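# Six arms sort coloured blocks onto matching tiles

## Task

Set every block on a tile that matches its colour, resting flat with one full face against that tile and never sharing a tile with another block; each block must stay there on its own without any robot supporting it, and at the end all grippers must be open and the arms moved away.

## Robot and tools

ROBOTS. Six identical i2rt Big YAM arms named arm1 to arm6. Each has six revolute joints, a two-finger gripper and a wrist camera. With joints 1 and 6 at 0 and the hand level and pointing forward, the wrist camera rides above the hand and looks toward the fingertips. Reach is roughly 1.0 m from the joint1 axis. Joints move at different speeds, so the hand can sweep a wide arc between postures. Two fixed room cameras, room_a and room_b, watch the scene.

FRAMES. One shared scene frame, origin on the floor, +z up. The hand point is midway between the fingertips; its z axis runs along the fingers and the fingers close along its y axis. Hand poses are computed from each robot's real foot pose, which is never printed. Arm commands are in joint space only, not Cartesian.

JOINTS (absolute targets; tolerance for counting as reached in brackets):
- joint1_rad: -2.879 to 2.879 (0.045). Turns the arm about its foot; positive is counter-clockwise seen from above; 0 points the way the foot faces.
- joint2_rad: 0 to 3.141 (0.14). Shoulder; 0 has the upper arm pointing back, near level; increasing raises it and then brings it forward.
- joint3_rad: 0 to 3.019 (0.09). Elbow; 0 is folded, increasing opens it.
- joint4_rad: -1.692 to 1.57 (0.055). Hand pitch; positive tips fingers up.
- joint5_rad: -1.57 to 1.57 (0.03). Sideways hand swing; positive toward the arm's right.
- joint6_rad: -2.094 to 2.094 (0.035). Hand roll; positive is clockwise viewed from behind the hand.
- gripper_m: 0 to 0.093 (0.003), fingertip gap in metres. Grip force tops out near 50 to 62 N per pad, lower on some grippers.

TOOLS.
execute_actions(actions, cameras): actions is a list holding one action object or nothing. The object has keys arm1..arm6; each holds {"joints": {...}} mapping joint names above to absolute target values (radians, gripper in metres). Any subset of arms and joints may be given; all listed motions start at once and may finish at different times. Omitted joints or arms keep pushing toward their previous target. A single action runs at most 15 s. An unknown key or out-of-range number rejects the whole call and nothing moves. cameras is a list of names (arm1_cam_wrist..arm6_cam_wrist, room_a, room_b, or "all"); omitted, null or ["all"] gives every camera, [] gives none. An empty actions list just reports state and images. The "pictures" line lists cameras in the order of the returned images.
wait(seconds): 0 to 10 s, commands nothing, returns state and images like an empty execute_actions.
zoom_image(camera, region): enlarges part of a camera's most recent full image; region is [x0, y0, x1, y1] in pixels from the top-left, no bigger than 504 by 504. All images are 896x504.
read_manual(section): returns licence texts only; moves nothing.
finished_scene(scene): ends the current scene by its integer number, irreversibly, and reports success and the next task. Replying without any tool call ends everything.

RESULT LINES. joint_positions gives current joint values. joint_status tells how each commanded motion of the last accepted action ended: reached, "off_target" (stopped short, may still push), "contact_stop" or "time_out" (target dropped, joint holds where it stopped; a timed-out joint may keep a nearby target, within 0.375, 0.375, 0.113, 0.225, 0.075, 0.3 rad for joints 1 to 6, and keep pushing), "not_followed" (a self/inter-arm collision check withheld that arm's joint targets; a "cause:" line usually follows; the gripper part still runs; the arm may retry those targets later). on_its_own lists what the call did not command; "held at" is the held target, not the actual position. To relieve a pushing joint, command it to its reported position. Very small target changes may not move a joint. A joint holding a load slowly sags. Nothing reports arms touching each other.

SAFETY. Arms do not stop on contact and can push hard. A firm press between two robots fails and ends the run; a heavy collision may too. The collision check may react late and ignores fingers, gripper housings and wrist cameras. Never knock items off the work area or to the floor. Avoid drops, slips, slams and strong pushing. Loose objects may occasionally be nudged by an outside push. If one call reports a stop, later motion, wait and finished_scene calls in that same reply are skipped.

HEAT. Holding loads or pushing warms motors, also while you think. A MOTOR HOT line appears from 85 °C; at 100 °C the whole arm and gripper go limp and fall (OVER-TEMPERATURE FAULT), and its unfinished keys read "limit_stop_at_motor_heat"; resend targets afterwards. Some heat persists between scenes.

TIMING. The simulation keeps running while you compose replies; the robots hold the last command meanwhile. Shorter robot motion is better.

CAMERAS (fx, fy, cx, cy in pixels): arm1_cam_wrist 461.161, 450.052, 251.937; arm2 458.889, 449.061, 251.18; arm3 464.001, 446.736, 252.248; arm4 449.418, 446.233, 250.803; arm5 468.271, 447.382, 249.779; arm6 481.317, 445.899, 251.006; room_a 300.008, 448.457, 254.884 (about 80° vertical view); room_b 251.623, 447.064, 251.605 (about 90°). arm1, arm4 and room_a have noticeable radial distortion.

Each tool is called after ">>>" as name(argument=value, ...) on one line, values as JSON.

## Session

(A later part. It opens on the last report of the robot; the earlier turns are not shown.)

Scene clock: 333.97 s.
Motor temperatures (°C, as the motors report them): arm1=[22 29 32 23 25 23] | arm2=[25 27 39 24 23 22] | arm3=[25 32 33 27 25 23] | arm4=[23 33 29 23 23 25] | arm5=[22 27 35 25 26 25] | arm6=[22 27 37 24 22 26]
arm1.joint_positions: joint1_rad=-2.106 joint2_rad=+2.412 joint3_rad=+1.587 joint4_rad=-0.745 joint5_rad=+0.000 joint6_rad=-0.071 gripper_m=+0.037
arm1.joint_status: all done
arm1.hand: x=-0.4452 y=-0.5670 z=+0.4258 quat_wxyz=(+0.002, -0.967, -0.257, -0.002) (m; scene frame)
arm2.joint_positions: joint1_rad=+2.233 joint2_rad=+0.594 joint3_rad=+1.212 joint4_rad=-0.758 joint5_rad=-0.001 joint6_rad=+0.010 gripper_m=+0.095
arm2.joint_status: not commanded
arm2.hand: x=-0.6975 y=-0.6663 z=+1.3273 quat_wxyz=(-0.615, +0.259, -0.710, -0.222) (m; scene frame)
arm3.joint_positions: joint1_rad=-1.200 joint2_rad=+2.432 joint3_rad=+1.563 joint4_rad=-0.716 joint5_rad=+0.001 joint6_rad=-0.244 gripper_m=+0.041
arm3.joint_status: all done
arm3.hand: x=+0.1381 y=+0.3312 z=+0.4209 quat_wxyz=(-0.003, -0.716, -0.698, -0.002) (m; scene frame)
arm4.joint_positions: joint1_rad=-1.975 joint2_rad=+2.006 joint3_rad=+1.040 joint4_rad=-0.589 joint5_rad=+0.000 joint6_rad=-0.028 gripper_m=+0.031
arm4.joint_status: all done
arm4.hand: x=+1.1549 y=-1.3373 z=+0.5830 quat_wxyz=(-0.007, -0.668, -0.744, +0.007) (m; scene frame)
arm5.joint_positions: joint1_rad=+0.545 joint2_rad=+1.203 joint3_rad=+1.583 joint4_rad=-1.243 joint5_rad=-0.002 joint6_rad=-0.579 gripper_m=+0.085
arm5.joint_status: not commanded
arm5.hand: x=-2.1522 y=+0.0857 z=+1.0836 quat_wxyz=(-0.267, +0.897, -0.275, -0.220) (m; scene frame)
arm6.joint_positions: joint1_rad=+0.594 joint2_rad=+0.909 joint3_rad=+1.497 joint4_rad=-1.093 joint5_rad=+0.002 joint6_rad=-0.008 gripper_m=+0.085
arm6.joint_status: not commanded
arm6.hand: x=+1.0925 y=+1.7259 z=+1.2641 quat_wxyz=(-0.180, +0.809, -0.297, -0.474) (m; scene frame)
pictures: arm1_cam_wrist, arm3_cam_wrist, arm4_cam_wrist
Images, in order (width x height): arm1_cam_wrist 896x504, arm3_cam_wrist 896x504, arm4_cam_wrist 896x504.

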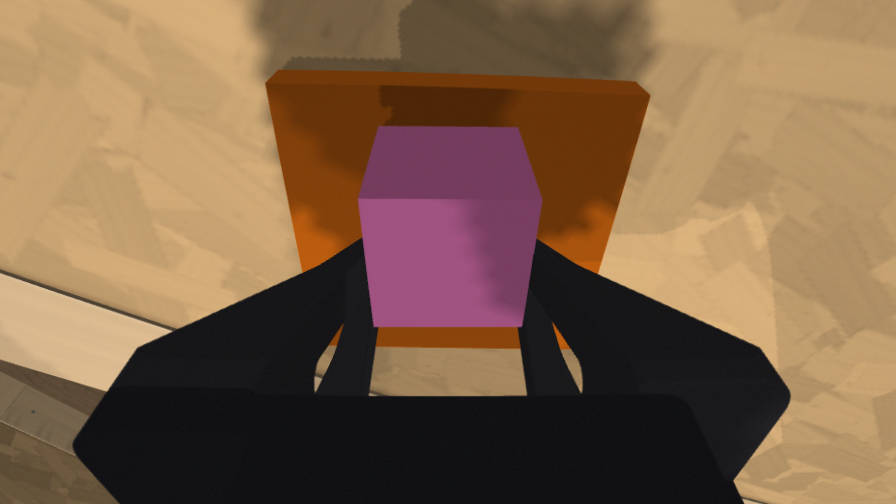

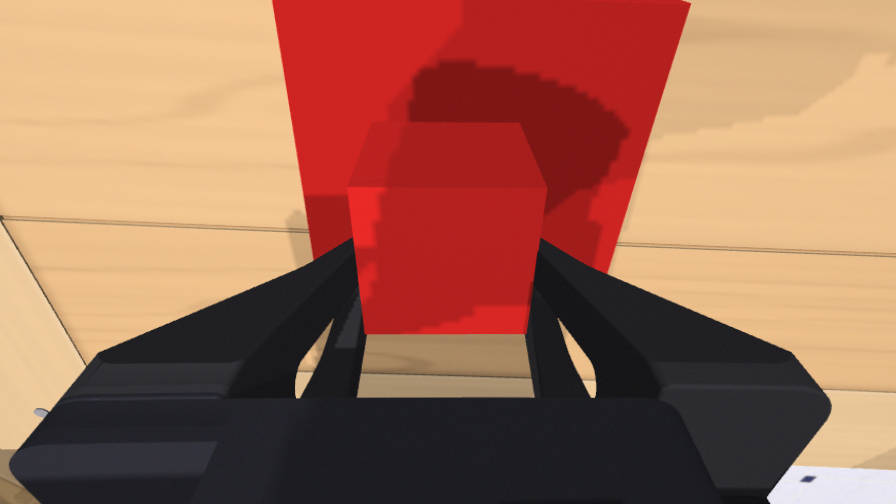

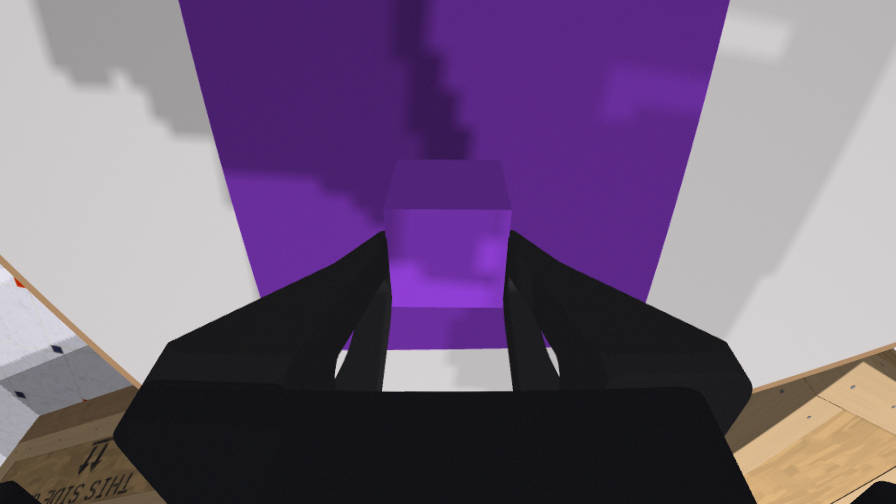

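>>> execute_actions(actions=[], cameras=["room_a","room_b"])

Scene clock: 353.50 s.
Motor temperatures (°C, as the motors report them): arm1=[22 29 32 23 25 23] | arm2=[25 27 39 24 23 22] | arm3=[25 32 33 27 25 23] | arm4=[23 33 29 23 23 25] | arm5=[22 27 35 25 26 25] | arm6=[22 26 37 24 22 26]
arm1.joint_positions: joint1_rad=-2.106 joint2_rad=+2.412 joint3_rad=+1.587 joint4_rad=-0.745 joint5_rad=+0.000 joint6_rad=-0.071 gripper_m=+0.037
arm1.joint_status: all done
arm1.hand: x=-0.4452 y=-0.5670 z=+0.4258 quat_wxyz=(+0.002, -0.967, -0.257, -0.002) (m; scene frame)
arm2.joint_positions: joint1_rad=+2.233 joint2_rad=+0.594 joint3_rad=+1.212 joint4_rad=-0.758 joint5_rad=-0.001 joint6_rad=+0.010 gripper_m=+0.095
arm2.joint_status: not commanded
arm2.hand: x=-0.6975 y=-0.6663 z=+1.3273 quat_wxyz=(-0.615, +0.259, -0.710, -0.222) (m; scene frame)
arm3.joint_positions: joint1_rad=-1.200 joint2_rad=+2.432 joint3_rad=+1.563 joint4_rad=-0.716 joint5_rad=+0.001 joint6_rad=-0.244 gripper_m=+0.041
arm3.joint_status: all done
arm3.hand: x=+0.1381 y=+0.3312 z=+0.4209 quat_wxyz=(-0.003, -0.716, -0.698, -0.002) (m; scene frame)
arm4.joint_positions: joint1_rad=-1.975 joint2_rad=+2.006 joint3_rad=+1.040 joint4_rad=-0.589 joint5_rad=+0.000 joint6_rad=-0.028 gripper_m=+0.031
arm4.joint_status: all done
arm4.hand: x=+1.1549 y=-1.3373 z=+0.5830 quat_wxyz=(-0.007, -0.668, -0.744, +0.007) (m; scene frame)
arm5.joint_positions: joint1_rad=+0.545 joint2_rad=+1.203 joint3_rad=+1.583 joint4_rad=-1.243 joint5_rad=-0.002 joint6_rad=-0.579 gripper_m=+0.085
arm5.joint_status: not commanded
arm5.hand: x=-2.1522 y=+0.0857 z=+1.0836 quat_wxyz=(-0.267, +0.897, -0.275, -0.220) (m; scene frame)
arm6.joint_positions: joint1_rad=+0.594 joint2_rad=+0.909 joint3_rad=+1.497 joint4_rad=-1.093 joint5_rad=+0.002 joint6_rad=-0.008 gripper_m=+0.085
arm6.joint_status: not commanded
arm6.hand: x=+1.0925 y=+1.7259 z=+1.2641 quat_wxyz=(-0.180, +0.809, -0.297, -0.474) (m; scene frame)
pictures: room_a, room_b
Images, in order (width x height): room_a 896x504, room_b 896x504.

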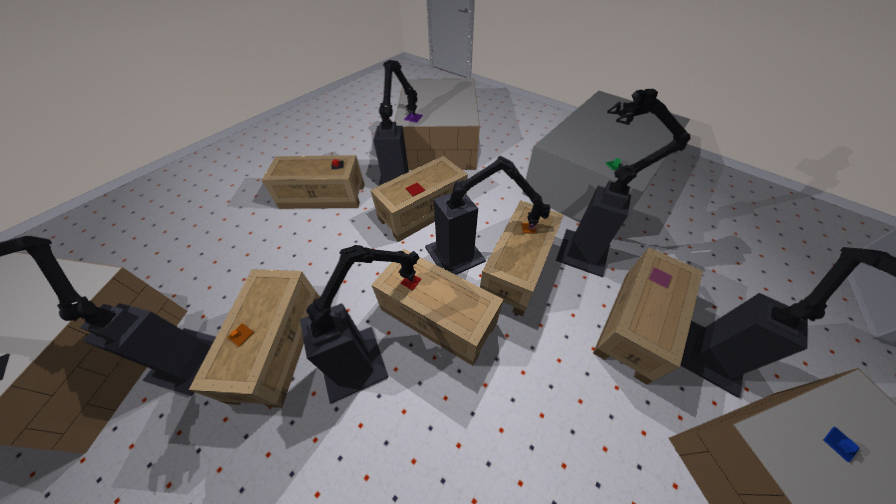

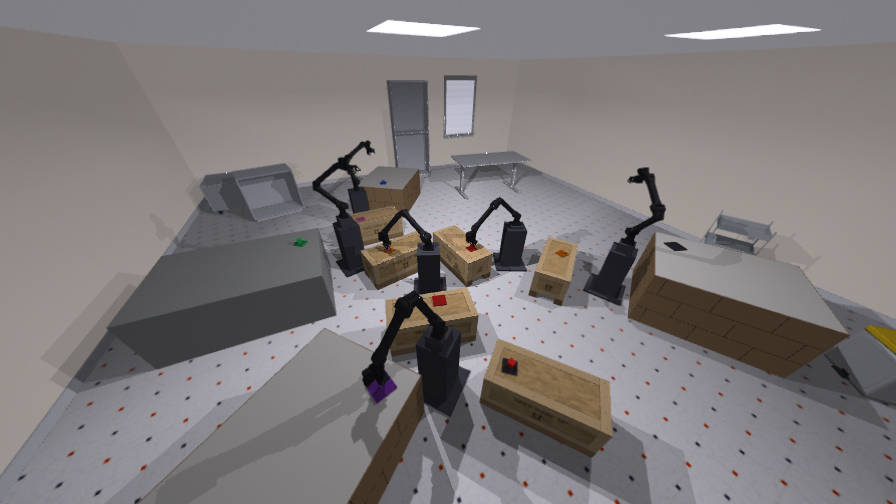

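>>> execute_actions(actions=[{"arm1":{"joints":{"gripper_m":0.085,"joint2_rad":2.412}},"arm3":{"joints":{"gripper_m":0.085,"joint2_rad":2.432}},"arm4":{"joints":{"gripper_m":0.085,"joint2_rad":2.006}}}], cameras=[])

>>> execute_actions(actions=[{"arm1":{"joints":{"joint2_rad":1.95,"joint3_rad":1.4,"joint4_rad":-1.02}},"arm3":{"joints":{"joint2_rad":1.95,"joint3_rad":1.4,"joint4_rad":-1.02}},"arm4":{"joints":{"joint2_rad":1.51,"joint3_rad":1.1,"joint4_rad":-1.0}}}], cameras=["arm1_cam_wrist","arm3_cam_wrist","arm4_cam_wrist"])

Scene clock: 366.53 s.
Motor temperatures (°C, as the motors report them): arm1=[22 29 32 23 25 23] | arm2=[25 27 39 24 23 22] | arm3=[25 33 33 27 25 23] | arm4=[23 33 29 23 23 25] | arm5=[22 27 35 25 26 25] | arm6=[22 26 37 24 22 26]
arm1.joint_positions: joint1_rad=-2.106 joint2_rad=+2.412 joint3_rad=+1.587 joint4_rad=-0.745 joint5_rad=+0.000 joint6_rad=-0.070 gripper_m=+0.085
arm1.joint_status: all done
arm1.hand: x=-0.4452 y=-0.5670 z=+0.4258 quat_wxyz=(+0.002, -0.967, -0.256, -0.002) (m; scene frame)
arm2.joint_positions: joint1_rad=+2.233 joint2_rad=+0.594 joint3_rad=+1.212 joint4_rad=-0.758 joint5_rad=-0.001 joint6_rad=+0.010 gripper_m=+0.095
arm2.joint_status: not commanded
arm2.hand: x=-0.6975 y=-0.6663 z=+1.3273 quat_wxyz=(-0.615, +0.259, -0.710, -0.222) (m; scene frame)
arm3.joint_positions: joint1_rad=-1.200 joint2_rad=+2.432 joint3_rad=+1.563 joint4_rad=-0.716 joint5_rad=+0.001 joint6_rad=-0.244 gripper_m=+0.085
arm3.joint_status: all done
arm3.hand: x=+0.1381 y=+0.3312 z=+0.4209 quat_wxyz=(-0.003, -0.716, -0.698, -0.002) (m; scene frame)
arm4.joint_positions: joint1_rad=-1.975 joint2_rad=+2.005 joint3_rad=+1.040 joint4_rad=-0.581 joint5_rad=+0.000 joint6_rad=-0.028 gripper_m=+0.085
arm4.joint_status: all done
arm4.hand: x=+1.1551 y=-1.3394 z=+0.5832 quat_wxyz=(-0.010, -0.668, -0.744, +0.010) (m; scene frame)
arm5.joint_positions: joint1_rad=+0.545 joint2_rad=+1.203 joint3_rad=+1.583 joint4_rad=-1.243 joint5_rad=-0.002 joint6_rad=-0.579 gripper_m=+0.085
arm5.joint_status: not commanded
arm5.hand: x=-2.1522 y=+0.0857 z=+1.0836 quat_wxyz=(-0.267, +0.897, -0.275, -0.220) (m; scene frame)
arm6.joint_positions: joint1_rad=+0.594 joint2_rad=+0.909 joint3_rad=+1.497 joint4_rad=-1.093 joint5_rad=+0.002 joint6_rad=-0.008 gripper_m=+0.085
arm6.joint_status: not commanded
arm6.hand: x=+1.0925 y=+1.7259 z=+1.2641 quat_wxyz=(-0.180, +0.809, -0.297, -0.474) (m; scene frame)
pictures: none
No camera images: the call's "cameras" was empty. Leave "cameras" out to get every camera's image.

Scene clock: 368.00 s.
Motor temperatures (°C, as the motors report them): arm1=[22 29 32 23 25 23] | arm2=[25 27 39 24 23 22] | arm3=[25 33 33 27 25 23] | arm4=[23 33 30 23 23 25] | arm5=[22 27 35 25 26 25] | arm6=[22 26 37 24 22 26]
arm1.joint_positions: joint1_rad=-2.106 joint2_rad=+1.935 joint3_rad=+1.387 joint4_rad=-1.011 joint5_rad=+0.000 joint6_rad=-0.070 gripper_m=+0.085
arm1.joint_status: all done
arm1.hand: x=-0.3920 y=-0.5423 z=+0.6359 quat_wxyz=(+0.001, -0.967, -0.256, +0.004) (m; scene frame)
arm2.joint_positions: joint1_rad=+2.233 joint2_rad=+0.594 joint3_rad=+1.212 joint4_rad=-0.758 joint5_rad=-0.001 joint6_rad=+0.010 gripper_m=+0.095
arm2.joint_status: not commanded
arm2.hand: x=-0.6975 y=-0.6663 z=+1.3273 quat_wxyz=(-0.615, +0.259, -0.710, -0.222) (m; scene frame)
arm3.joint_positions: joint1_rad=-1.200 joint2_rad=+1.950 joint3_rad=+1.396 joint4_rad=-1.007 joint5_rad=+0.001 joint6_rad=-0.244 gripper_m=+0.085
arm3.joint_status: all done
arm3.hand: x=+0.1489 y=+0.3769 z=+0.6425 quat_wxyz=(-0.009, -0.716, -0.698, +0.008) (m; scene frame)
arm4.joint_positions: joint1_rad=-1.975 joint2_rad=+1.499 joint3_rad=+1.076 joint4_rad=-0.990 joint5_rad=+0.000 joint6_rad=-0.028 gripper_m=+0.085
arm4.joint_status: all done
arm4.hand: x=+1.1537 y=-1.3216 z=+0.8110 quat_wxyz=(-0.058, -0.666, -0.741, +0.055) (m; scene frame)
arm5.joint_positions: joint1_rad=+0.545 joint2_rad=+1.203 joint3_rad=+1.583 joint4_rad=-1.243 joint5_rad=-0.002 joint6_rad=-0.579 gripper_m=+0.085
arm5.joint_status: not commanded
arm5.hand: x=-2.1522 y=+0.0857 z=+1.0836 quat_wxyz=(-0.267, +0.897, -0.275, -0.220) (m; scene frame)
arm6.joint_positions: joint1_rad=+0.594 joint2_rad=+0.909 joint3_rad=+1.497 joint4_rad=-1.093 joint5_rad=+0.002 joint6_rad=-0.008 gripper_m=+0.085
arm6.joint_status: not commanded
arm6.hand: x=+1.0925 y=+1.7259 z=+1.2641 quat_wxyz=(-0.180, +0.809, -0.297, -0.474) (m; scene frame)
pictures: arm1_cam_wrist, arm3_cam_wrist, arm4_cam_wrist
Images, in order (width x height): arm1_cam_wrist 896x504, arm3_cam_wrist 896x504, arm4_cam_wrist 896x504.

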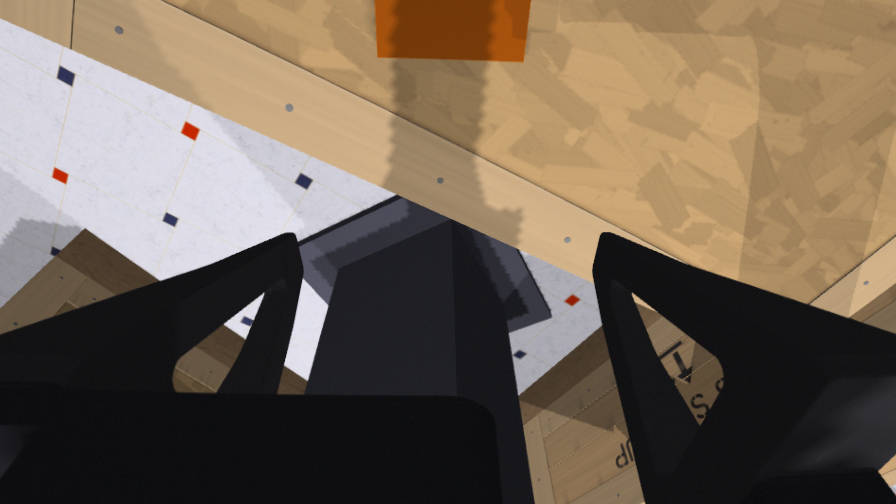

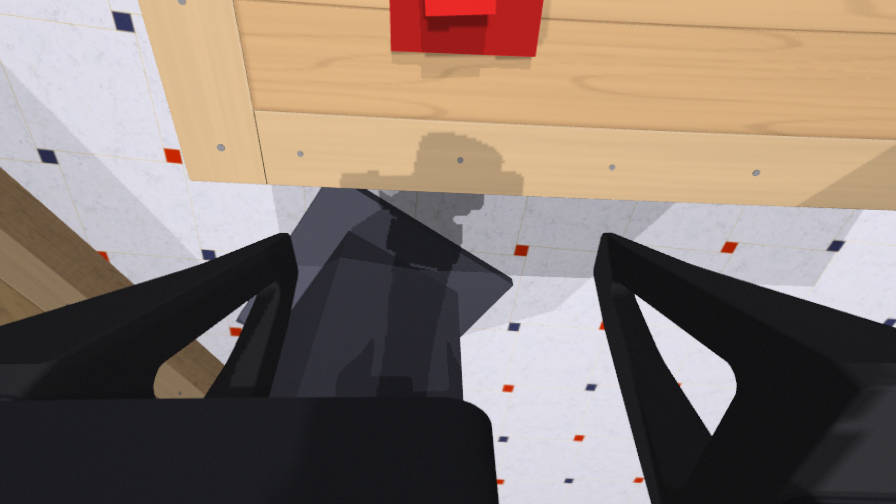

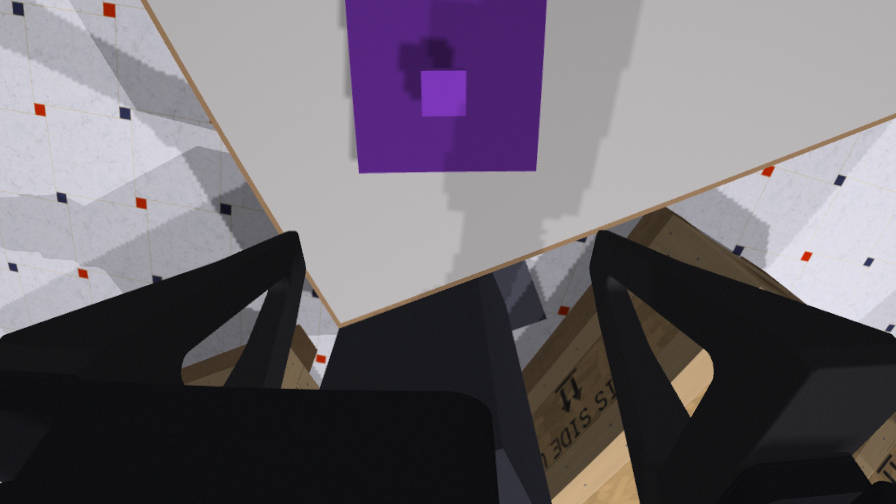

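>>> execute_actions(actions=[{"arm1":{"joints":{"joint1_rad":-1.0,"joint2_rad":1.3,"joint3_rad":0.9,"joint4_rad":-0.9}},"arm2":{"joints":{"joint1_rad":2.08,"joint6_rad":0.03,"gripper_m":0.085}},"arm3":{"joints":{"joint2_rad":1.51,"joint3_rad":1.23,"joint4_rad":-0.749,"joint6_rad":0}},"arm4":{"joints":{"joint1_rad":0.82,"joint2_rad":1.51,"joint3_rad":1.23,"joint4_rad":-0.749,"joint6_rad":0}}}], cameras=["arm3_cam_wrist","arm4_cam_wrist"])

>>> execute_actions(actions=[{"arm2":{"joints":{"joint2_rad":2.33,"joint3_rad":1.44,"joint4_rad":-0.65}},"arm3":{"joints":{"joint2_rad":0.7}}}], cameras=["arm2_cam_wrist","room_a"])

Scene clock: 380.17 s.
Motor temperatures (°C, as the motors report them): arm1=[22 29 32 23 25 23] | arm2=[25 27 40 24 23 22] | arm3=[25 32 33 27 25 23] | arm4=[23 33 31 23 23 25] | arm5=[22 27 35 25 26 25] | arm6=[22 26 37 24 22 26]
arm1.joint_positions: joint1_rad=-0.999 joint2_rad=+1.299 joint3_rad=+0.900 joint4_rad=-0.906 joint5_rad=+0.000 joint6_rad=-0.068 gripper_m=+0.085
arm1.joint_status: all done
arm1.hand: x=+0.0961 y=-0.7077 z=+0.7488 quat_wxyz=(-0.089, -0.682, -0.719, +0.095) (m; scene frame)
arm2.joint_positions: joint1_rad=+2.087 joint2_rad=+0.594 joint3_rad=+1.212 joint4_rad=-0.758 joint5_rad=-0.001 joint6_rad=+0.016 gripper_m=+0.085
arm2.joint_status: all done
arm2.hand: x=-0.6720 y=-0.7019 z=+1.3280 quat_wxyz=(-0.630, +0.205, -0.727, -0.178) (m; scene frame)
arm3.joint_positions: joint1_rad=-1.200 joint2_rad=+1.511 joint3_rad=+1.230 joint4_rad=-0.764 joint5_rad=+0.001 joint6_rad=-0.017 gripper_m=+0.085
arm3.joint_status: all done
arm3.hand: x=+0.1469 y=+0.3751 z=+0.8259 quat_wxyz=(-0.162, -0.763, -0.589, +0.211) (m; scene frame)
arm4.joint_positions: joint1_rad=+0.823 joint2_rad=+1.506 joint3_rad=+1.205 joint4_rad=-0.755 joint5_rad=+0.000 joint6_rad=-0.012 gripper_m=+0.085
arm4.joint_status: all done
arm4.hand: x=+1.2640 y=-0.3419 z=+0.8807 quat_wxyz=(-0.203, +0.592, -0.765, -0.152) (m; scene frame)
arm5.joint_positions: joint1_rad=+0.545 joint2_rad=+1.203 joint3_rad=+1.583 joint4_rad=-1.243 joint5_rad=-0.002 joint6_rad=-0.579 gripper_m=+0.085
arm5.joint_status: not commanded
arm5.hand: x=-2.1522 y=+0.0857 z=+1.0836 quat_wxyz=(-0.267, +0.897, -0.275, -0.220) (m; scene frame)
arm6.joint_positions: joint1_rad=+0.594 joint2_rad=+0.909 joint3_rad=+1.497 joint4_rad=-1.093 joint5_rad=+0.002 joint6_rad=-0.008 gripper_m=+0.085
arm6.joint_status: not commanded
arm6.hand: x=+1.0925 y=+1.7259 z=+1.2641 quat_wxyz=(-0.180, +0.809, -0.297, -0.474) (m; scene frame)
pictures: arm3_cam_wrist, arm4_cam_wrist
Images, in order (width x height): arm3_cam_wrist 896x504, arm4_cam_wrist 896x504.

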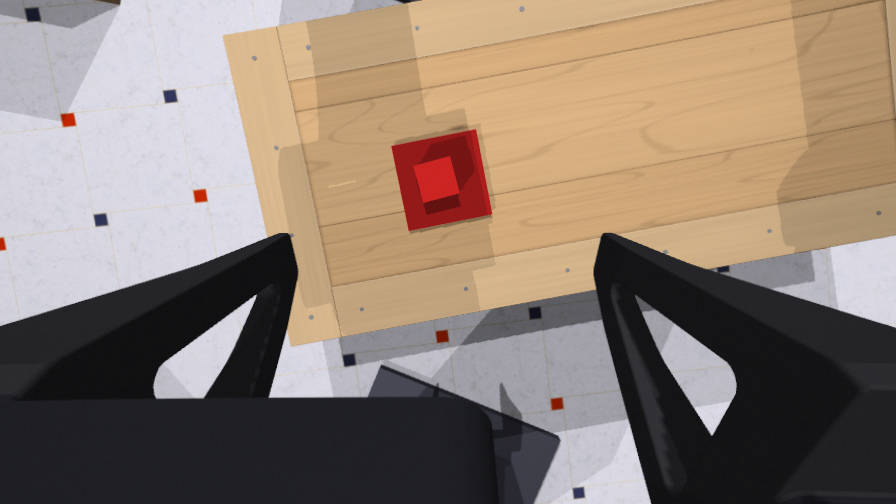

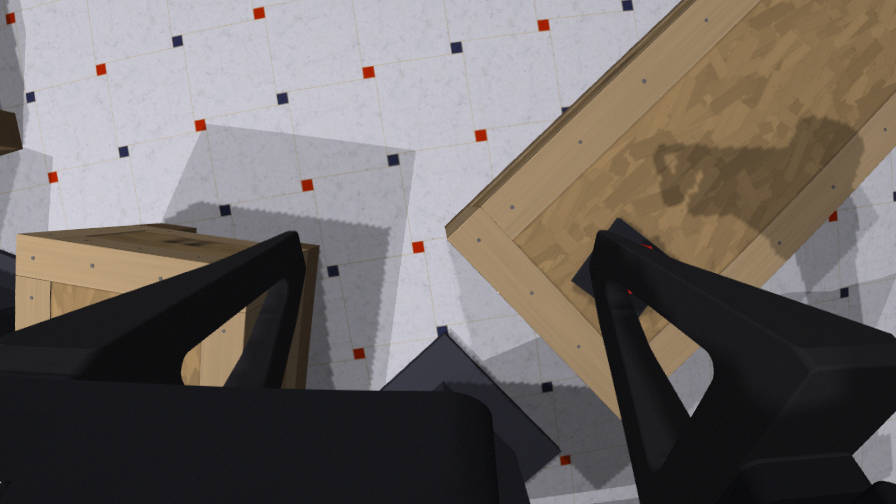

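Scene clock: 382.33 s.
Motor temperatures (°C, as the motors report them): arm1=[22 29 32 23 25 23] | arm2=[25 27 39 24 23 22] | arm3=[25 32 33 27 25 23] | arm4=[23 33 31 23 23 25] | arm5=[22 27 35 25 26 25] | arm6=[22 26 37 24 22 26]
arm1.joint_positions: joint1_rad=-0.999 joint2_rad=+1.299 joint3_rad=+0.900 joint4_rad=-0.906 joint5_rad=+0.000 joint6_rad=-0.068 gripper_m=+0.085
arm1.joint_status: not commanded
arm1.hand: x=+0.0961 y=-0.7077 z=+0.7488 quat_wxyz=(-0.089, -0.682, -0.719, +0.095) (m; scene frame)
arm2.joint_positions: joint1_rad=+2.087 joint2_rad=+2.323 joint3_rad=+1.430 joint4_rad=-0.652 joint5_rad=-0.001 joint6_rad=+0.016 gripper_m=+0.085
arm2.joint_status: all done
arm2.hand: x=-0.4330 y=-0.5680 z=+0.5591 quat_wxyz=(-0.013, +0.265, -0.964, +0.003) (m; scene frame)
arm3.joint_positions: joint1_rad=-1.200 joint2_rad=+0.701 joint3_rad=+1.230 joint4_rad=-0.764 joint5_rad=+0.001 joint6_rad=-0.017 gripper_m=+0.085
arm3.joint_status: all done
arm3.hand: x=+0.2020 y=+0.5850 z=+1.1910 quat_wxyz=(-0.376, -0.619, -0.476, +0.498) (m; scene frame)
arm4.joint_positions: joint1_rad=+0.823 joint2_rad=+1.506 joint3_rad=+1.205 joint4_rad=-0.755 joint5_rad=+0.000 joint6_rad=-0.012 gripper_m=+0.085
arm4.joint_status: not commanded
arm4.hand: x=+1.2640 y=-0.3419 z=+0.8807 quat_wxyz=(-0.203, +0.592, -0.765, -0.152) (m; scene frame)
arm5.joint_positions: joint1_rad=+0.545 joint2_rad=+1.203 joint3_rad=+1.583 joint4_rad=-1.243 joint5_rad=-0.002 joint6_rad=-0.579 gripper_m=+0.085
arm5.joint_status: not commanded
arm5.hand: x=-2.1522 y=+0.0857 z=+1.0836 quat_wxyz=(-0.267, +0.897, -0.275, -0.220) (m; scene frame)
arm6.joint_positions: joint1_rad=+0.594 joint2_rad=+0.909 joint3_rad=+1.497 joint4_rad=-1.093 joint5_rad=+0.002 joint6_rad=-0.008 gripper_m=+0.085
arm6.joint_status: not commanded
arm6.hand: x=+1.0925 y=+1.7259 z=+1.2641 quat_wxyz=(-0.180, +0.809, -0.297, -0.474) (m; scene frame)
pictures: arm2_cam_wrist, room_a
Images, in order (width x height): arm2_cam_wrist 896x504, room_a 896x504.

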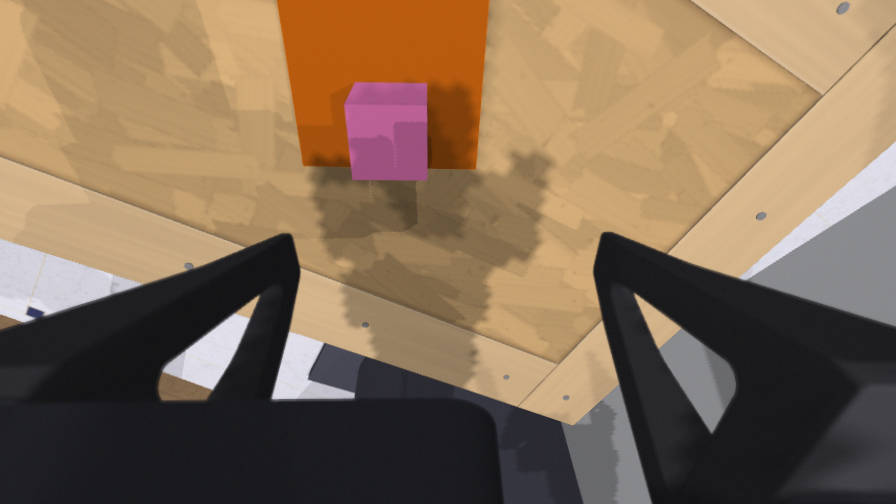

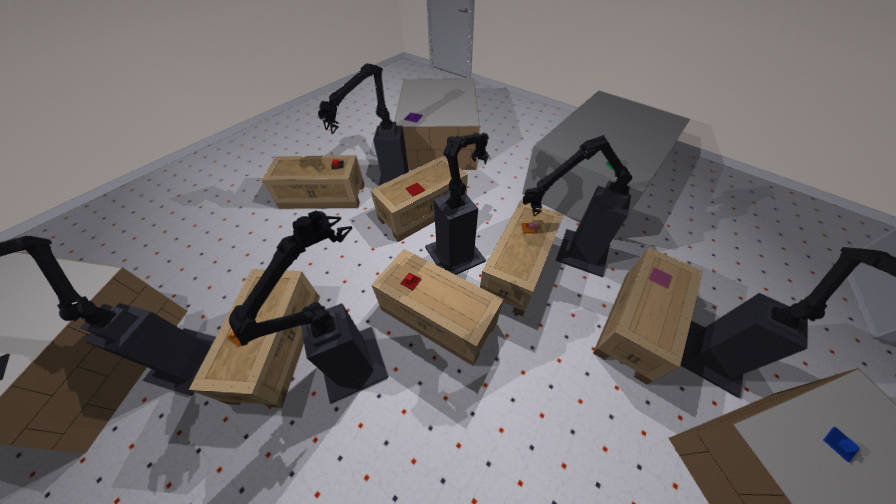

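>>> execute_actions(actions=[{"arm2":{"joints":{"joint1_rad":2.142,"joint2_rad":2.488,"joint3_rad":1.49,"joint4_rad":-0.545,"joint6_rad":0.075}},"arm4":{"joints":{"joint1_rad":0.345,"joint2_rad":2.06,"joint3_rad":1.255,"joint4_rad":-0.74}}}], cameras=["arm2_cam_wrist","arm4_cam_wrist"])

Scene clock: 394.13 s.
Motor temperatures (°C, as the motors report them): arm1=[22 28 32 23 25 23] | arm2=[25 29 37 24 23 22] | arm3=[25 31 33 27 25 23] | arm4=[23 33 32 23 23 25] | arm5=[22 27 36 25 26 25] | arm6=[22 26 37 24 22 26]
arm1.joint_positions: joint1_rad=-0.999 joint2_rad=+1.299 joint3_rad=+0.900 joint4_rad=-0.906 joint5_rad=+0.000 joint6_rad=-0.068 gripper_m=+0.085
arm1.joint_status: not commanded
arm1.hand: x=+0.0961 y=-0.7077 z=+0.7488 quat_wxyz=(-0.089, -0.682, -0.719, +0.095) (m; scene frame)
arm2.joint_positions: joint1_rad=+2.144 joint2_rad=+2.489 joint3_rad=+1.479 joint4_rad=-0.555 joint5_rad=-0.001 joint6_rad=+0.061 gripper_m=+0.085
arm2.joint_status: all done
arm2.hand: x=-0.4566 y=-0.5460 z=+0.4786 quat_wxyz=(-0.004, +0.270, -0.963, +0.006) (m; scene frame)
arm3.joint_positions: joint1_rad=-1.200 joint2_rad=+0.701 joint3_rad=+1.230 joint4_rad=-0.764 joint5_rad=+0.001 joint6_rad=-0.017 gripper_m=+0.085
arm3.joint_status: not commanded
arm3.hand: x=+0.2020 y=+0.5850 z=+1.1910 quat_wxyz=(-0.376, -0.619, -0.476, +0.498) (m; scene frame)
arm4.joint_positions: joint1_rad=+0.338 joint2_rad=+2.058 joint3_rad=+1.242 joint4_rad=-0.741 joint5_rad=+0.000 joint6_rad=-0.011 gripper_m=+0.085
arm4.joint_status: all done
arm4.hand: x=+1.4768 y=-0.4914 z=+0.6044 quat_wxyz=(-0.006, +0.404, -0.915, -0.001) (m; scene frame)
arm5.joint_positions: joint1_rad=+0.545 joint2_rad=+1.203 joint3_rad=+1.583 joint4_rad=-1.243 joint5_rad=-0.002 joint6_rad=-0.579 gripper_m=+0.085
arm5.joint_status: not commanded
arm5.hand: x=-2.1522 y=+0.0857 z=+1.0836 quat_wxyz=(-0.267, +0.897, -0.275, -0.220) (m; scene frame)
arm6.joint_positions: joint1_rad=+0.594 joint2_rad=+0.909 joint3_rad=+1.497 joint4_rad=-1.093 joint5_rad=+0.002 joint6_rad=-0.008 gripper_m=+0.085
arm6.joint_status: not commanded
arm6.hand: x=+1.0925 y=+1.7259 z=+1.2641 quat_wxyz=(-0.180, +0.809, -0.297, -0.474) (m; scene frame)
pictures: arm2_cam_wrist, arm4_cam_wrist
Images, in order (width x height): arm2_cam_wrist 896x504, arm4_cam_wrist 896x504.

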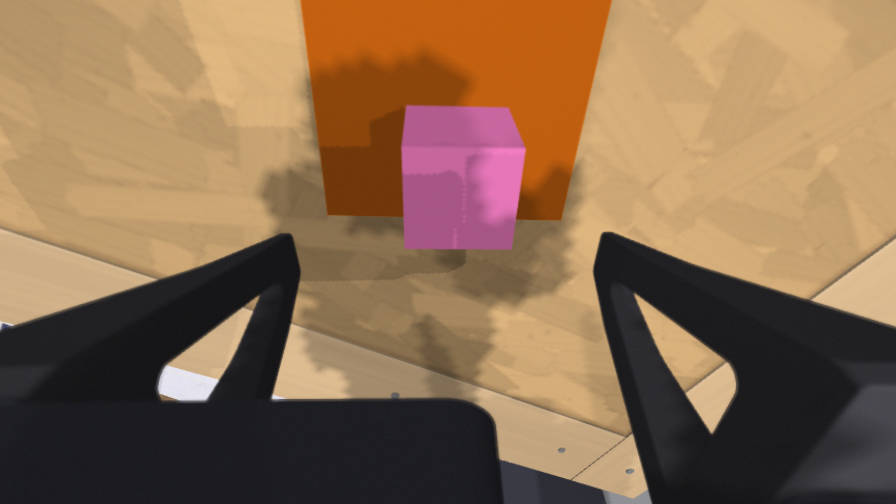

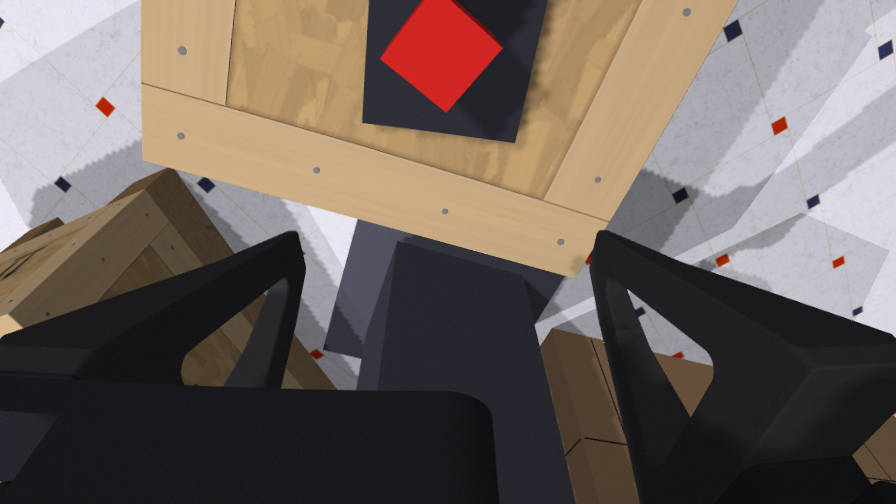

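>>> execute_actions(actions=[{"arm2":{"joints":{"joint1_rad":2.135,"joint2_rad":2.585,"joint3_rad":1.54,"joint4_rad":-0.505}},"arm4":{"joints":{"joint2_rad":2.325,"joint3_rad":1.36,"joint4_rad":-0.575,"joint6_rad":0.69,"gripper_m":0.09}}}], cameras=["arm2_cam_wrist","arm4_cam_wrist"])

Scene clock: 404.90 s.
Motor temperatures (°C, as the motors report them): arm1=[22 27 32 23 25 23] | arm2=[25 30 36 24 23 22] | arm3=[25 31 34 27 25 23] | arm4=[23 33 31 23 23 25] | arm5=[22 27 36 25 26 25] | arm6=[22 26 37 24 22 26]
arm1.joint_positions: joint1_rad=-0.999 joint2_rad=+1.299 joint3_rad=+0.900 joint4_rad=-0.906 joint5_rad=+0.000 joint6_rad=-0.068 gripper_m=+0.085
arm1.joint_status: not commanded
arm1.hand: x=+0.0961 y=-0.7077 z=+0.7488 quat_wxyz=(-0.089, -0.682, -0.719, +0.095) (m; scene frame)
arm2.joint_positions: joint1_rad=+2.144 joint2_rad=+2.570 joint3_rad=+1.524 joint4_rad=-0.514 joint5_rad=-0.001 joint6_rad=+0.061 gripper_m=+0.085
arm2.joint_status: all done
arm2.hand: x=-0.4546 y=-0.5452 z=+0.4432 quat_wxyz=(-0.006, +0.270, -0.963, +0.005) (m; scene frame)
arm3.joint_positions: joint1_rad=-1.200 joint2_rad=+0.701 joint3_rad=+1.230 joint4_rad=-0.764 joint5_rad=+0.001 joint6_rad=-0.017 gripper_m=+0.085
arm3.joint_status: not commanded
arm3.hand: x=+0.2020 y=+0.5850 z=+1.1910 quat_wxyz=(-0.376, -0.619, -0.476, +0.498) (m; scene frame)
arm4.joint_positions: joint1_rad=+0.338 joint2_rad=+2.326 joint3_rad=+1.353 joint4_rad=-0.582 joint5_rad=+0.000 joint6_rad=+0.676 gripper_m=+0.090
arm4.joint_status: all done
arm4.hand: x=+1.4944 y=-0.4729 z=+0.4933 quat_wxyz=(-0.006, +0.072, -0.997, -0.004) (m; scene frame)
arm5.joint_positions: joint1_rad=+0.545 joint2_rad=+1.203 joint3_rad=+1.583 joint4_rad=-1.243 joint5_rad=-0.002 joint6_rad=-0.579 gripper_m=+0.085
arm5.joint_status: not commanded
arm5.hand: x=-2.1522 y=+0.0857 z=+1.0836 quat_wxyz=(-0.267, +0.897, -0.275, -0.220) (m; scene frame)
arm6.joint_positions: joint1_rad=+0.594 joint2_rad=+0.909 joint3_rad=+1.497 joint4_rad=-1.093 joint5_rad=+0.002 joint6_rad=-0.008 gripper_m=+0.085
arm6.joint_status: not commanded
arm6.hand: x=+1.0925 y=+1.7259 z=+1.2641 quat_wxyz=(-0.180, +0.809, -0.297, -0.474) (m; scene frame)
pictures: arm2_cam_wrist, arm4_cam_wrist
Images, in order (width x height): arm2_cam_wrist 896x504, arm4_cam_wrist 896x504.

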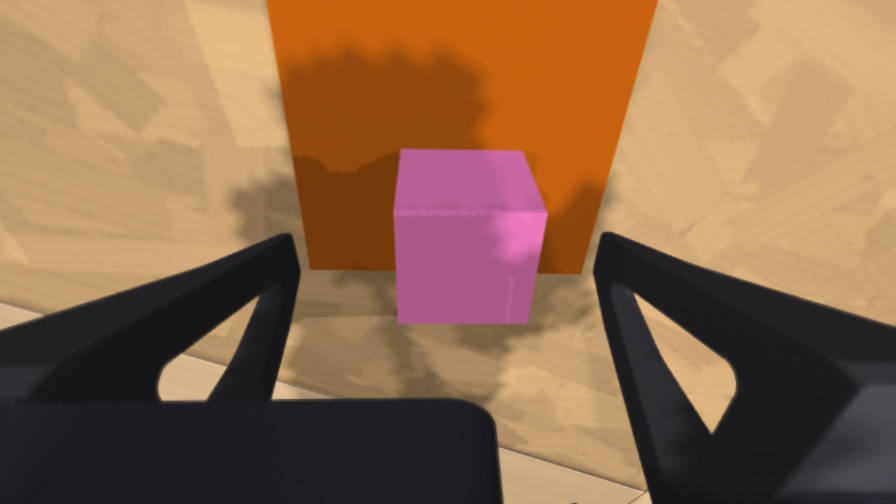

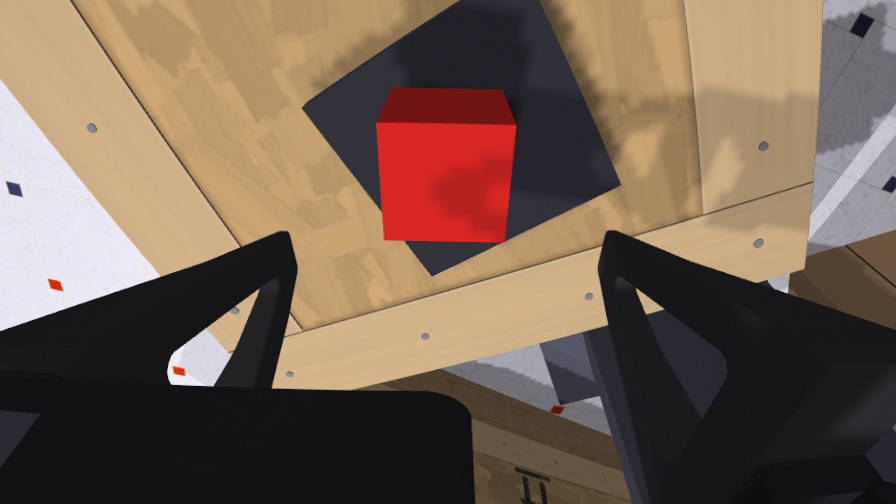

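>>> execute_actions(actions=[{"arm2":{"joints":{"joint1_rad":2.125,"joint2_rad":2.61,"joint4_rad":-0.49}},"arm4":{"joints":{"joint2_rad":2.455,"joint3_rad":1.425,"joint4_rad":-0.52}}}], cameras=["arm2_cam_wrist","arm4_cam_wrist"])

Scene clock: 411.40 s.
Motor temperatures (°C, as the motors report them): arm1=[22 27 32 23 25 23] | arm2=[25 30 36 24 23 22] | arm3=[25 30 34 27 25 23] | arm4=[23 34 30 23 23 25] | arm5=[22 27 36 25 26 25] | arm6=[22 26 37 24 22 26]
arm1.joint_positions: joint1_rad=-0.999 joint2_rad=+1.299 joint3_rad=+0.900 joint4_rad=-0.906 joint5_rad=+0.000 joint6_rad=-0.068 gripper_m=+0.085
arm1.joint_status: not commanded
arm1.hand: x=+0.0961 y=-0.7077 z=+0.7488 quat_wxyz=(-0.089, -0.682, -0.719, +0.095) (m; scene frame)
arm2.joint_positions: joint1_rad=+2.134 joint2_rad=+2.583 joint3_rad=+1.524 joint4_rad=-0.504 joint5_rad=-0.001 joint6_rad=+0.061 gripper_m=+0.085
arm2.joint_status: all done
arm2.hand: x=-0.4539 y=-0.5517 z=+0.4362 quat_wxyz=(-0.004, +0.265, -0.964, +0.006) (m; scene frame)
arm3.joint_positions: joint1_rad=-1.200 joint2_rad=+0.701 joint3_rad=+1.230 joint4_rad=-0.764 joint5_rad=+0.001 joint6_rad=-0.017 gripper_m=+0.085
arm3.joint_status: not commanded
arm3.hand: x=+0.2020 y=+0.5850 z=+1.1910 quat_wxyz=(-0.376, -0.619, -0.476, +0.498) (m; scene frame)
arm4.joint_positions: joint1_rad=+0.338 joint2_rad=+2.454 joint3_rad=+1.412 joint4_rad=-0.525 joint5_rad=+0.000 joint6_rad=+0.677 gripper_m=+0.090
arm4.joint_status: all done
arm4.hand: x=+1.4956 y=-0.4717 z=+0.4382 quat_wxyz=(-0.002, +0.072, -0.997, +0.000) (m; scene frame)
arm5.joint_positions: joint1_rad=+0.545 joint2_rad=+1.203 joint3_rad=+1.583 joint4_rad=-1.243 joint5_rad=-0.002 joint6_rad=-0.579 gripper_m=+0.085
arm5.joint_status: not commanded
arm5.hand: x=-2.1522 y=+0.0857 z=+1.0836 quat_wxyz=(-0.267, +0.897, -0.275, -0.220) (m; scene frame)
arm6.joint_positions: joint1_rad=+0.594 joint2_rad=+0.909 joint3_rad=+1.497 joint4_rad=-1.093 joint5_rad=+0.002 joint6_rad=-0.008 gripper_m=+0.085
arm6.joint_status: not commanded
arm6.hand: x=+1.0925 y=+1.7259 z=+1.2641 quat_wxyz=(-0.180, +0.809, -0.297, -0.474) (m; scene frame)
pictures: arm2_cam_wrist, arm4_cam_wrist
Images, in order (width x height): arm2_cam_wrist 896x504, arm4_cam_wrist 896x504.

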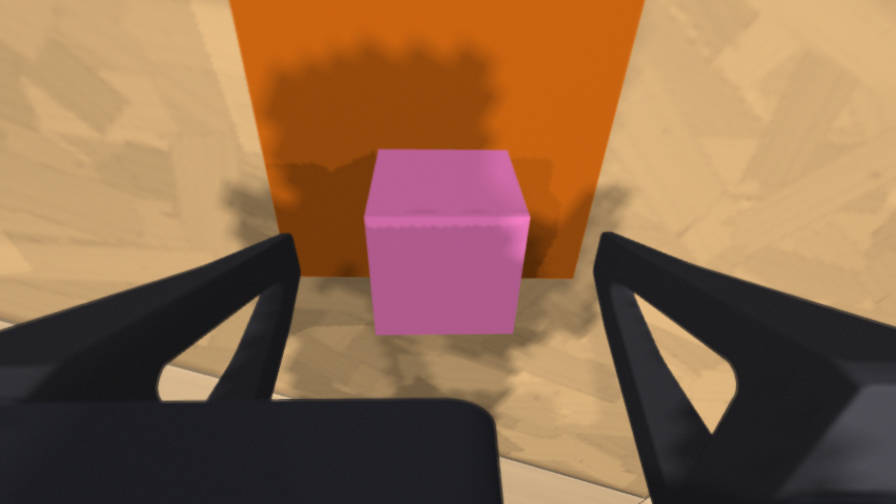

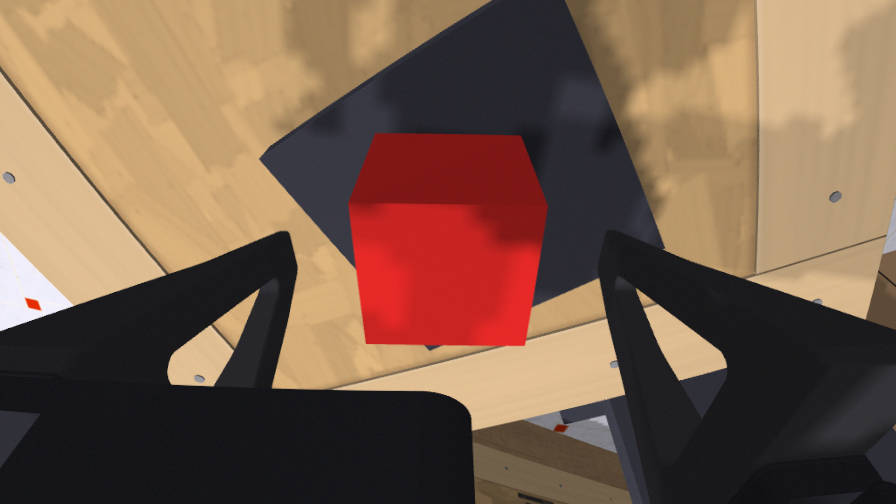

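>>> execute_actions(actions=[{"arm2":{"joints":{"gripper_m":0.015,"joint2_rad":2.583}},"arm4":{"joints":{"gripper_m":0.022}}}], cameras=[])

>>> execute_actions(actions=[{"arm2":{"joints":{"joint2_rad":1.75,"joint3_rad":1.3,"joint4_rad":-1.12}},"arm4":{"joints":{"joint2_rad":2.0,"joint3_rad":1.4,"joint4_rad":-0.97}}}], cameras=["room_a"])

Scene clock: 417.93 s.
Motor temperatures (°C, as the motors report them): arm1=[22 27 32 23 25 23] | arm2=[25 30 35 24 23 22] | arm3=[25 30 34 27 25 23] | arm4=[23 34 30 23 23 25] | arm5=[22 27 36 25 26 25] | arm6=[22 26 37 24 22 26]
arm1.joint_positions: joint1_rad=-0.999 joint2_rad=+1.299 joint3_rad=+0.900 joint4_rad=-0.906 joint5_rad=+0.000 joint6_rad=-0.068 gripper_m=+0.085
arm1.joint_status: not commanded
arm1.hand: x=+0.0961 y=-0.7077 z=+0.7488 quat_wxyz=(-0.089, -0.682, -0.719, +0.095) (m; scene frame)
arm2.joint_positions: joint1_rad=+2.134 joint2_rad=+2.583 joint3_rad=+1.524 joint4_rad=-0.504 joint5_rad=-0.001 joint6_rad=+0.061 gripper_m=+0.037
arm2.joint_status: gripper_m off_target (ended at +0.037, target +0.015); the others done
arm2.hand: x=-0.4540 y=-0.5517 z=+0.4362 quat_wxyz=(-0.004, +0.265, -0.964, +0.005) (m; scene frame)
arm3.joint_positions: joint1_rad=-1.200 joint2_rad=+0.701 joint3_rad=+1.230 joint4_rad=-0.764 joint5_rad=+0.001 joint6_rad=-0.017 gripper_m=+0.085
arm3.joint_status: not commanded
arm3.hand: x=+0.2020 y=+0.5850 z=+1.1910 quat_wxyz=(-0.376, -0.619, -0.476, +0.498) (m; scene frame)
arm4.joint_positions: joint1_rad=+0.338 joint2_rad=+2.454 joint3_rad=+1.412 joint4_rad=-0.525 joint5_rad=+0.000 joint6_rad=+0.677 gripper_m=+0.047
arm4.joint_status: gripper_m off_target (ended at +0.047, target +0.022)
arm4.hand: x=+1.4956 y=-0.4717 z=+0.4382 quat_wxyz=(-0.002, +0.071, -0.997, +0.000) (m; scene frame)
arm5.joint_positions: joint1_rad=+0.545 joint2_rad=+1.203 joint3_rad=+1.583 joint4_rad=-1.243 joint5_rad=-0.002 joint6_rad=-0.579 gripper_m=+0.085
arm5.joint_status: not commanded
arm5.hand: x=-2.1522 y=+0.0857 z=+1.0836 quat_wxyz=(-0.267, +0.897, -0.275, -0.220) (m; scene frame)
arm6.joint_positions: joint1_rad=+0.594 joint2_rad=+0.909 joint3_rad=+1.497 joint4_rad=-1.093 joint5_rad=+0.002 joint6_rad=-0.008 gripper_m=+0.085
arm6.joint_status: not commanded
arm6.hand: x=+1.0925 y=+1.7259 z=+1.2641 quat_wxyz=(-0.180, +0.809, -0.297, -0.474) (m; scene frame)
pictures: none
No camera images: the call's "cameras" was empty. Leave "cameras" out to get every camera's image.

Scene clock: 419.47 s.
Motor temperatures (°C, as the motors report them): arm1=[22 27 32 23 25 23] | arm2=[25 30 35 23 23 22] | arm3=[25 30 34 27 25 23] | arm4=[23 34 30 23 23 25] | arm5=[22 27 36 25 26 25] | arm6=[22 26 37 24 22 26]
arm1.joint_positions: joint1_rad=-0.999 joint2_rad=+1.299 joint3_rad=+0.900 joint4_rad=-0.906 joint5_rad=+0.000 joint6_rad=-0.068 gripper_m=+0.085
arm1.joint_status: not commanded
arm1.hand: x=+0.0961 y=-0.7077 z=+0.7488 quat_wxyz=(-0.089, -0.682, -0.719, +0.095) (m; scene frame)
arm2.joint_positions: joint1_rad=+2.134 joint2_rad=+1.732 joint3_rad=+1.289 joint4_rad=-1.107 joint5_rad=-0.001 joint6_rad=+0.061 gripper_m=+0.037
arm2.joint_status: all done
arm2.hand: x=-0.5124 y=-0.5848 z=+0.8255 quat_wxyz=(-0.011, +0.265, -0.964, +0.003) (m; scene frame)
arm3.joint_positions: joint1_rad=-1.200 joint2_rad=+0.701 joint3_rad=+1.230 joint4_rad=-0.764 joint5_rad=+0.001 joint6_rad=-0.017 gripper_m=+0.085
arm3.joint_status: not commanded
arm3.hand: x=+0.2020 y=+0.5850 z=+1.1910 quat_wxyz=(-0.376, -0.619, -0.476, +0.498) (m; scene frame)
arm4.joint_positions: joint1_rad=+0.338 joint2_rad=+2.003 joint3_rad=+1.389 joint4_rad=-0.962 joint5_rad=+0.000 joint6_rad=+0.677 gripper_m=+0.047
arm4.joint_status: all done
arm4.hand: x=+1.4965 y=-0.4701 z=+0.6751 quat_wxyz=(+0.002, +0.071, -0.997, +0.003) (m; scene frame)
arm5.joint_positions: joint1_rad=+0.545 joint2_rad=+1.203 joint3_rad=+1.583 joint4_rad=-1.243 joint5_rad=-0.002 joint6_rad=-0.579 gripper_m=+0.085
arm5.joint_status: not commanded
arm5.hand: x=-2.1522 y=+0.0857 z=+1.0836 quat_wxyz=(-0.267, +0.897, -0.275, -0.220) (m; scene frame)
arm6.joint_positions: joint1_rad=+0.594 joint2_rad=+0.909 joint3_rad=+1.497 joint4_rad=-1.093 joint5_rad=+0.002 joint6_rad=-0.008 gripper_m=+0.085
arm6.joint_status: not commanded
arm6.hand: x=+1.0925 y=+1.7259 z=+1.2641 quat_wxyz=(-0.180, +0.809, -0.297, -0.474) (m; scene frame)
pictures: room_a
Images, in order (width x height): room_a 896x504.

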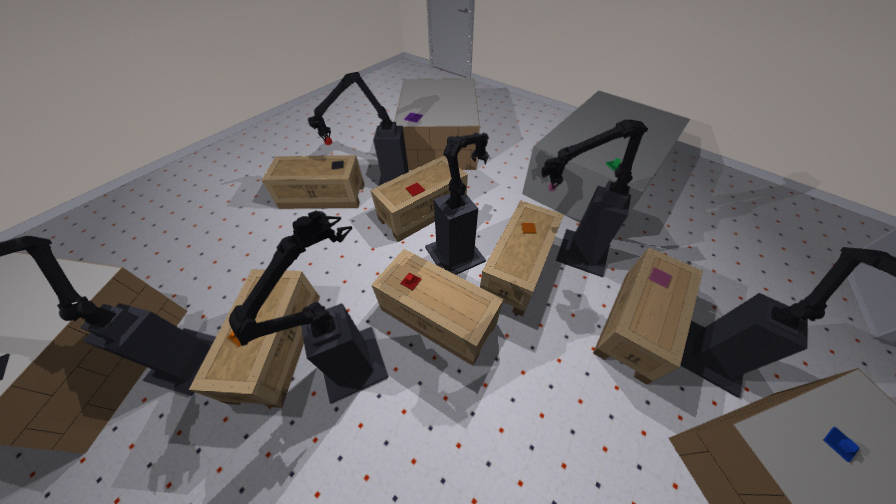

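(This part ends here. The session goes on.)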